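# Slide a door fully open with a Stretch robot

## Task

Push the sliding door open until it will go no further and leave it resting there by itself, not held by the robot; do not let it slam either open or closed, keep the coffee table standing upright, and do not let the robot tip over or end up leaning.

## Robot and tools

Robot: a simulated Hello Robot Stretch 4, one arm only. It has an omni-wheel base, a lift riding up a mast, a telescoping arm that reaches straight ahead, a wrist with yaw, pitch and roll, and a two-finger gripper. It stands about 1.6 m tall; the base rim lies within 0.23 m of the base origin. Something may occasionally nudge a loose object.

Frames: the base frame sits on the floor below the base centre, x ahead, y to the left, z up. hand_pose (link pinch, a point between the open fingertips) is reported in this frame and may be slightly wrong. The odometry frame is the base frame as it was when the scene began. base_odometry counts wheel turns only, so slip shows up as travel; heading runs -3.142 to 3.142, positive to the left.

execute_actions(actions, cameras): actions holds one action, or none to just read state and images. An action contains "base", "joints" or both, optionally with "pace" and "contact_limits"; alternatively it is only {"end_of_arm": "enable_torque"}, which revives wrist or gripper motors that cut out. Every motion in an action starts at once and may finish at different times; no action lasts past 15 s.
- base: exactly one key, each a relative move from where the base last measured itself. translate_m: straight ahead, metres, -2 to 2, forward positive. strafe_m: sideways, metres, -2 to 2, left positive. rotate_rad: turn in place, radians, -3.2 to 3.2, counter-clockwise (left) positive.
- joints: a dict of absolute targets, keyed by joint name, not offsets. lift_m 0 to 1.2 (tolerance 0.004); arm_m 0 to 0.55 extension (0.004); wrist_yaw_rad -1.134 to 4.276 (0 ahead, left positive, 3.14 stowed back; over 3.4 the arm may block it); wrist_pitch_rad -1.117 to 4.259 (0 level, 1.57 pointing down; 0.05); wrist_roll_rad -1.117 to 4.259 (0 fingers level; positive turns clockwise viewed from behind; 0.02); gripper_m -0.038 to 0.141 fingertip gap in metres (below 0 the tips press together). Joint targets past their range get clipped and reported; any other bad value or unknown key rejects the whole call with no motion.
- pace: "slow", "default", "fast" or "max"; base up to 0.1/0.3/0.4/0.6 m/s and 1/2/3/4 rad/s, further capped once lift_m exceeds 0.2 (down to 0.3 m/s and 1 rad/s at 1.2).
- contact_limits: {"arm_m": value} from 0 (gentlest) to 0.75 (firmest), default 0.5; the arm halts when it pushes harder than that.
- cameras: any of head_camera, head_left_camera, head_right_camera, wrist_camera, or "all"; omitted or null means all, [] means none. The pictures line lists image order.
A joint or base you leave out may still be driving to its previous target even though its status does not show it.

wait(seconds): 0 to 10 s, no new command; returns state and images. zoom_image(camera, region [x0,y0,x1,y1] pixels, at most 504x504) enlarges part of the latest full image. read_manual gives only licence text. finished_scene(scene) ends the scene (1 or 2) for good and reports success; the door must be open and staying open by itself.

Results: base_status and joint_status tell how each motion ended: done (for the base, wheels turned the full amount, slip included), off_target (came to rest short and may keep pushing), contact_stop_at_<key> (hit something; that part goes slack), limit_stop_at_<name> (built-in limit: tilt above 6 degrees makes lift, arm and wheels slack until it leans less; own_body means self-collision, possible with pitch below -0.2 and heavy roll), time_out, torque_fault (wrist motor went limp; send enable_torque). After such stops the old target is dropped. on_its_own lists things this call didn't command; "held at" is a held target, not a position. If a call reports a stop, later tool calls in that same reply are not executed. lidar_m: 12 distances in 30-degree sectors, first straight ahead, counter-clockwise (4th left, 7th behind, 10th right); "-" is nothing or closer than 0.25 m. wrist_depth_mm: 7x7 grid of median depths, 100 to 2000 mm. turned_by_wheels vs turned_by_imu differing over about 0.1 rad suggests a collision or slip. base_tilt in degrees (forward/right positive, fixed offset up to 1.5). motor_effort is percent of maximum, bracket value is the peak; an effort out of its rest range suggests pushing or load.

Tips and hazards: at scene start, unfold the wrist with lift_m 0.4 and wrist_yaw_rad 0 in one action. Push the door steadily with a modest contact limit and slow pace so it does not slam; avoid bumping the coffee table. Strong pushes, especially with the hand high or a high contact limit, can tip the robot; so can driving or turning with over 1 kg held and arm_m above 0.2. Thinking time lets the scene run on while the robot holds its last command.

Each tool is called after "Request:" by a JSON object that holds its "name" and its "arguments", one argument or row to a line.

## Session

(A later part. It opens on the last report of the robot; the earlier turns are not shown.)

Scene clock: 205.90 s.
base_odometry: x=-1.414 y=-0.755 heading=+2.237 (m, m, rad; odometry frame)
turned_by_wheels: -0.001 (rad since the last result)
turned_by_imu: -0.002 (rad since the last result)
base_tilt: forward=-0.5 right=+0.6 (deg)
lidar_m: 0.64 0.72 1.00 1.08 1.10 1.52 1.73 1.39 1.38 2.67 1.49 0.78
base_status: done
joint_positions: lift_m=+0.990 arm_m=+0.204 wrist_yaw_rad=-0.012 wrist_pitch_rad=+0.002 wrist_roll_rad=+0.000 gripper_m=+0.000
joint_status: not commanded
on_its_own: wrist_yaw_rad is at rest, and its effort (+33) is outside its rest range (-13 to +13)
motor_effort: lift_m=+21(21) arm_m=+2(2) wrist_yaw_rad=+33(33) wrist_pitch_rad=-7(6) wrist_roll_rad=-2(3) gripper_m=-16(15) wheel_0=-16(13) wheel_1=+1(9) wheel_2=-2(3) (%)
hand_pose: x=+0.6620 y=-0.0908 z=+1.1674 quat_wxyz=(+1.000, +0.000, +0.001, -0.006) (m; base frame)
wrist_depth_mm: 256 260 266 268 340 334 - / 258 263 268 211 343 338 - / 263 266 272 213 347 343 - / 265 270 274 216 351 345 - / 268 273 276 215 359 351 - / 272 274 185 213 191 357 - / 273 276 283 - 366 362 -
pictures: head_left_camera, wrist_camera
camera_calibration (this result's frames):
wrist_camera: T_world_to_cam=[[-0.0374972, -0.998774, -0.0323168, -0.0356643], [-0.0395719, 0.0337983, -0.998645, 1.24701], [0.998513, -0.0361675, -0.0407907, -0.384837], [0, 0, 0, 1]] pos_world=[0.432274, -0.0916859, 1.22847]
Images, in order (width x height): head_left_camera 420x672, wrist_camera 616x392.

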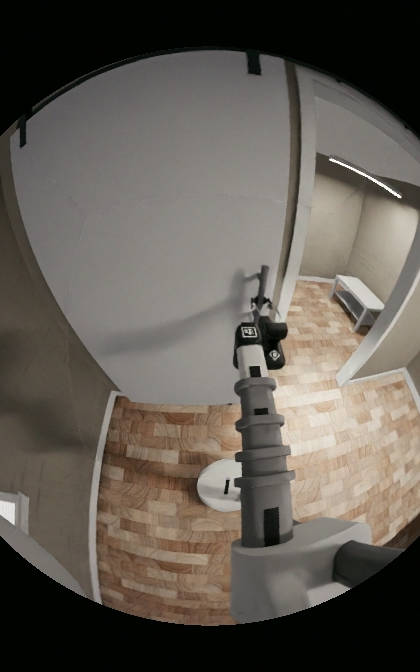

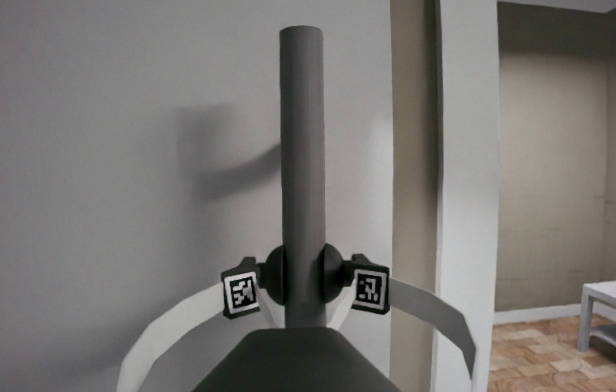

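Effort is +33 with no visible movement, but this door's friction held up to about 39 earlier. One last small push should make it clear.

Request:
{"name": "execute_actions", "arguments": {
  "actions": [
    {"base": {"strafe_m": 0.01}, "pace": "slow"}
  ],
  "cameras": ["wrist_camera"]
}}

Scene clock: 214.77 s.
base_odometry: x=-1.421 y=-0.760 heading=+2.235 (m, m, rad; odometry frame)
turned_by_wheels: -0.002 (rad since the last result)
turned_by_imu: -0.002 (rad since the last result)
base_tilt: forward=-0.5 right=+0.5 (deg)
lidar_m: 0.63 0.73 1.00 1.07 1.09 1.49 1.72 1.39 1.40 2.68 1.48 0.79
base_status: done
joint_positions: lift_m=+0.990 arm_m=+0.204 wrist_yaw_rad=-0.017 wrist_pitch_rad=+0.002 wrist_roll_rad=+0.000 gripper_m=+0.000
joint_status: not commanded
on_its_own: wrist_yaw_rad is at rest, and its effort (+49) is outside its rest range (-13 to +13)
motor_effort: lift_m=+22(21) arm_m=+2(2) wrist_yaw_rad=+49(49) wrist_pitch_rad=-7(7) wrist_roll_rad=-3(1) gripper_m=-17(18) wheel_0=-21(21) wheel_1=+0(3) wheel_2=-4(4) (%)
hand_pose: x=+0.6615 y=-0.0923 z=+1.1674 quat_wxyz=(+1.000, +0.000, +0.001, -0.009) (m; base frame)
wrist_depth_mm: 256 259 266 268 343 336 - / 257 264 268 270 347 342 - / 260 266 271 272 349 345 - / 264 268 274 277 355 345 - / 267 271 276 215 357 353 - / 270 272 189 214 190 357 - / 272 276 282 - 366 364 -
pictures: wrist_camera
camera_calibration (this result's frames):
wrist_camera: T_world_to_cam=[[-0.0429663, -0.998554, -0.0323123, -0.033621], [-0.0395833, 0.0340182, -0.998637, 1.247], [0.998292, -0.0416288, -0.0409877, -0.384526], [0, 0, 0, 1]] pos_world=[0.431785, -0.0920005, 1.22846]
Images, in order (width x height): wrist_camera 616x392.

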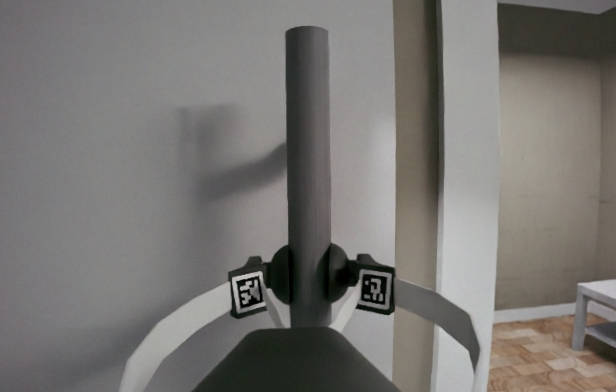

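Effort holds at +49 and the door doesn't move, so it's at its end stop. I'll let go of the handle and retract the arm.

Request:
{"name": "execute_actions", "arguments": {
  "actions": [
    {"joints": {"gripper_m": 0.1}}
  ],
  "cameras": ["wrist_camera"]
}}

Request:
{"name": "execute_actions", "arguments": {
  "actions": [
    {"joints": {"arm_m": 0.05}}
  ],
  "cameras": ["wrist_camera", "head_camera"]
}}

Scene clock: 220.23 s.
base_odometry: x=-1.421 y=-0.761 heading=+2.236 (m, m, rad; odometry frame)
turned_by_wheels: +0.001 (rad since the last result)
turned_by_imu: +0.001 (rad since the last result)
base_tilt: forward=-0.5 right=+0.5 (deg)
lidar_m: 0.64 0.71 1.01 1.06 1.08 1.51 1.74 1.40 1.39 2.68 1.46 0.78
base_status: not commanded
joint_positions: lift_m=+0.990 arm_m=+0.204 wrist_yaw_rad=-0.001 wrist_pitch_rad=+0.002 wrist_roll_rad=+0.000 gripper_m=+0.100
joint_status: all done
motor_effort: lift_m=+22(21) arm_m=+2(2) wrist_yaw_rad=+1(53) wrist_pitch_rad=-10(8) wrist_roll_rad=-2(4) gripper_m=-1(17) wheel_0=-5(21) wheel_1=+0(0) wheel_2=-5(5) (%)
hand_pose: x=+0.6630 y=-0.0876 z=+1.1674 quat_wxyz=(+1.000, +0.000, +0.001, +0.000) (m; base frame)
wrist_depth_mm: 259 263 267 268 272 332 - / 259 264 268 271 276 332 - / 265 267 272 273 279 340 - / 268 272 274 278 281 343 - / 271 273 276 279 283 347 - / 274 276 281 216 289 347 - / 278 282 285 - 294 349 -
pictures: wrist_camera
camera_calibration (this result's frames):
wrist_camera: T_world_to_cam=[[-0.026361, -0.99913, -0.0323104, -0.0398428], [-0.0401234, 0.0333531, -0.998638, 1.24721], [0.998847, -0.0250287, -0.0409677, -0.384756], [0, 0, 0, 1]] pos_world=[0.433304, -0.0910363, 1.22846]
Images, in order (width x height): wrist_camera 616x392.

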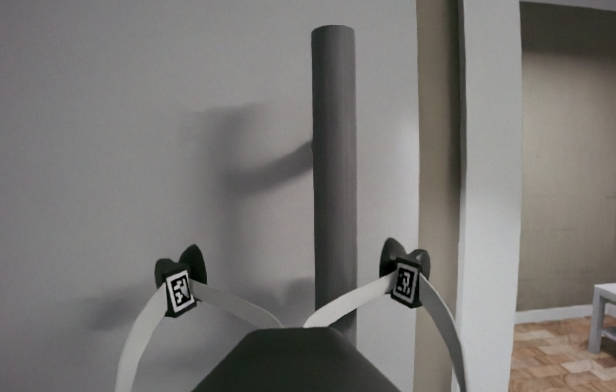

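Scene clock: 221.77 s.
base_odometry: x=-1.421 y=-0.761 heading=+2.236 (m, m, rad; odometry frame)
turned_by_wheels: +0.000 (rad since the last result)
turned_by_imu: +0.000 (rad since the last result)
base_tilt: forward=-0.6 right=+0.5 (deg)
lidar_m: 0.62 0.72 1.01 1.08 1.08 1.51 1.73 1.41 1.41 2.68 1.48 0.80
base_status: not commanded
joint_positions: lift_m=+0.990 arm_m=+0.051 wrist_yaw_rad=+0.000 wrist_pitch_rad=+0.003 wrist_roll_rad=+0.000 gripper_m=+0.100
joint_status: all done
motor_effort: lift_m=+21(21) arm_m=-5(5) wrist_yaw_rad=+0(1) wrist_pitch_rad=-9(9) wrist_roll_rad=+0(2) gripper_m=-1(1) wheel_0=-5(5) wheel_1=+0(0) wheel_2=-5(5) (%)
hand_pose: x=+0.5102 y=-0.0874 z=+1.1673 quat_wxyz=(+1.000, +0.000, +0.001, +0.000) (m; base frame)
wrist_depth_mm: 404 404 410 415 477 - - / 407 413 415 421 484 - - / 410 413 421 421 492 - - / 415 418 424 424 496 - - / 421 424 430 433 442 - - / 424 427 433 370 445 - - / 430 433 442 - 517 - -
pictures: head_camera, wrist_camera
camera_calibration (this result's frames):
wrist_camera: T_world_to_cam=[[-0.0258916, -0.999144, -0.0322769, -0.0440144], [-0.0403202, 0.0333052, -0.998632, 1.24111], [0.998851, -0.0245548, -0.041148, -0.231908], [0, 0, 0, 1]] pos_world=[0.280544, -0.0910066, 1.22845]
Images, in order (width x height): head_camera 420x560, wrist_camera 616x392.

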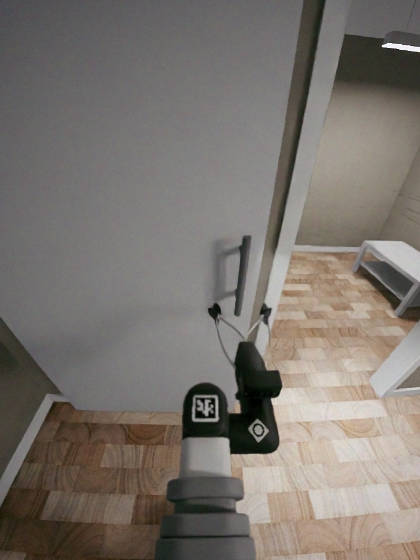

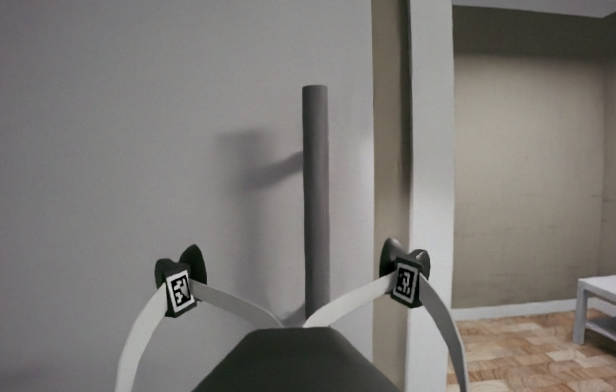

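The door is fully open and stays put now that I've let go. The coffee table is upright and the robot is level.

Request:
{"name": "finished_scene", "arguments": {
  "scene": 2
}}

The scene is finished: the task was done.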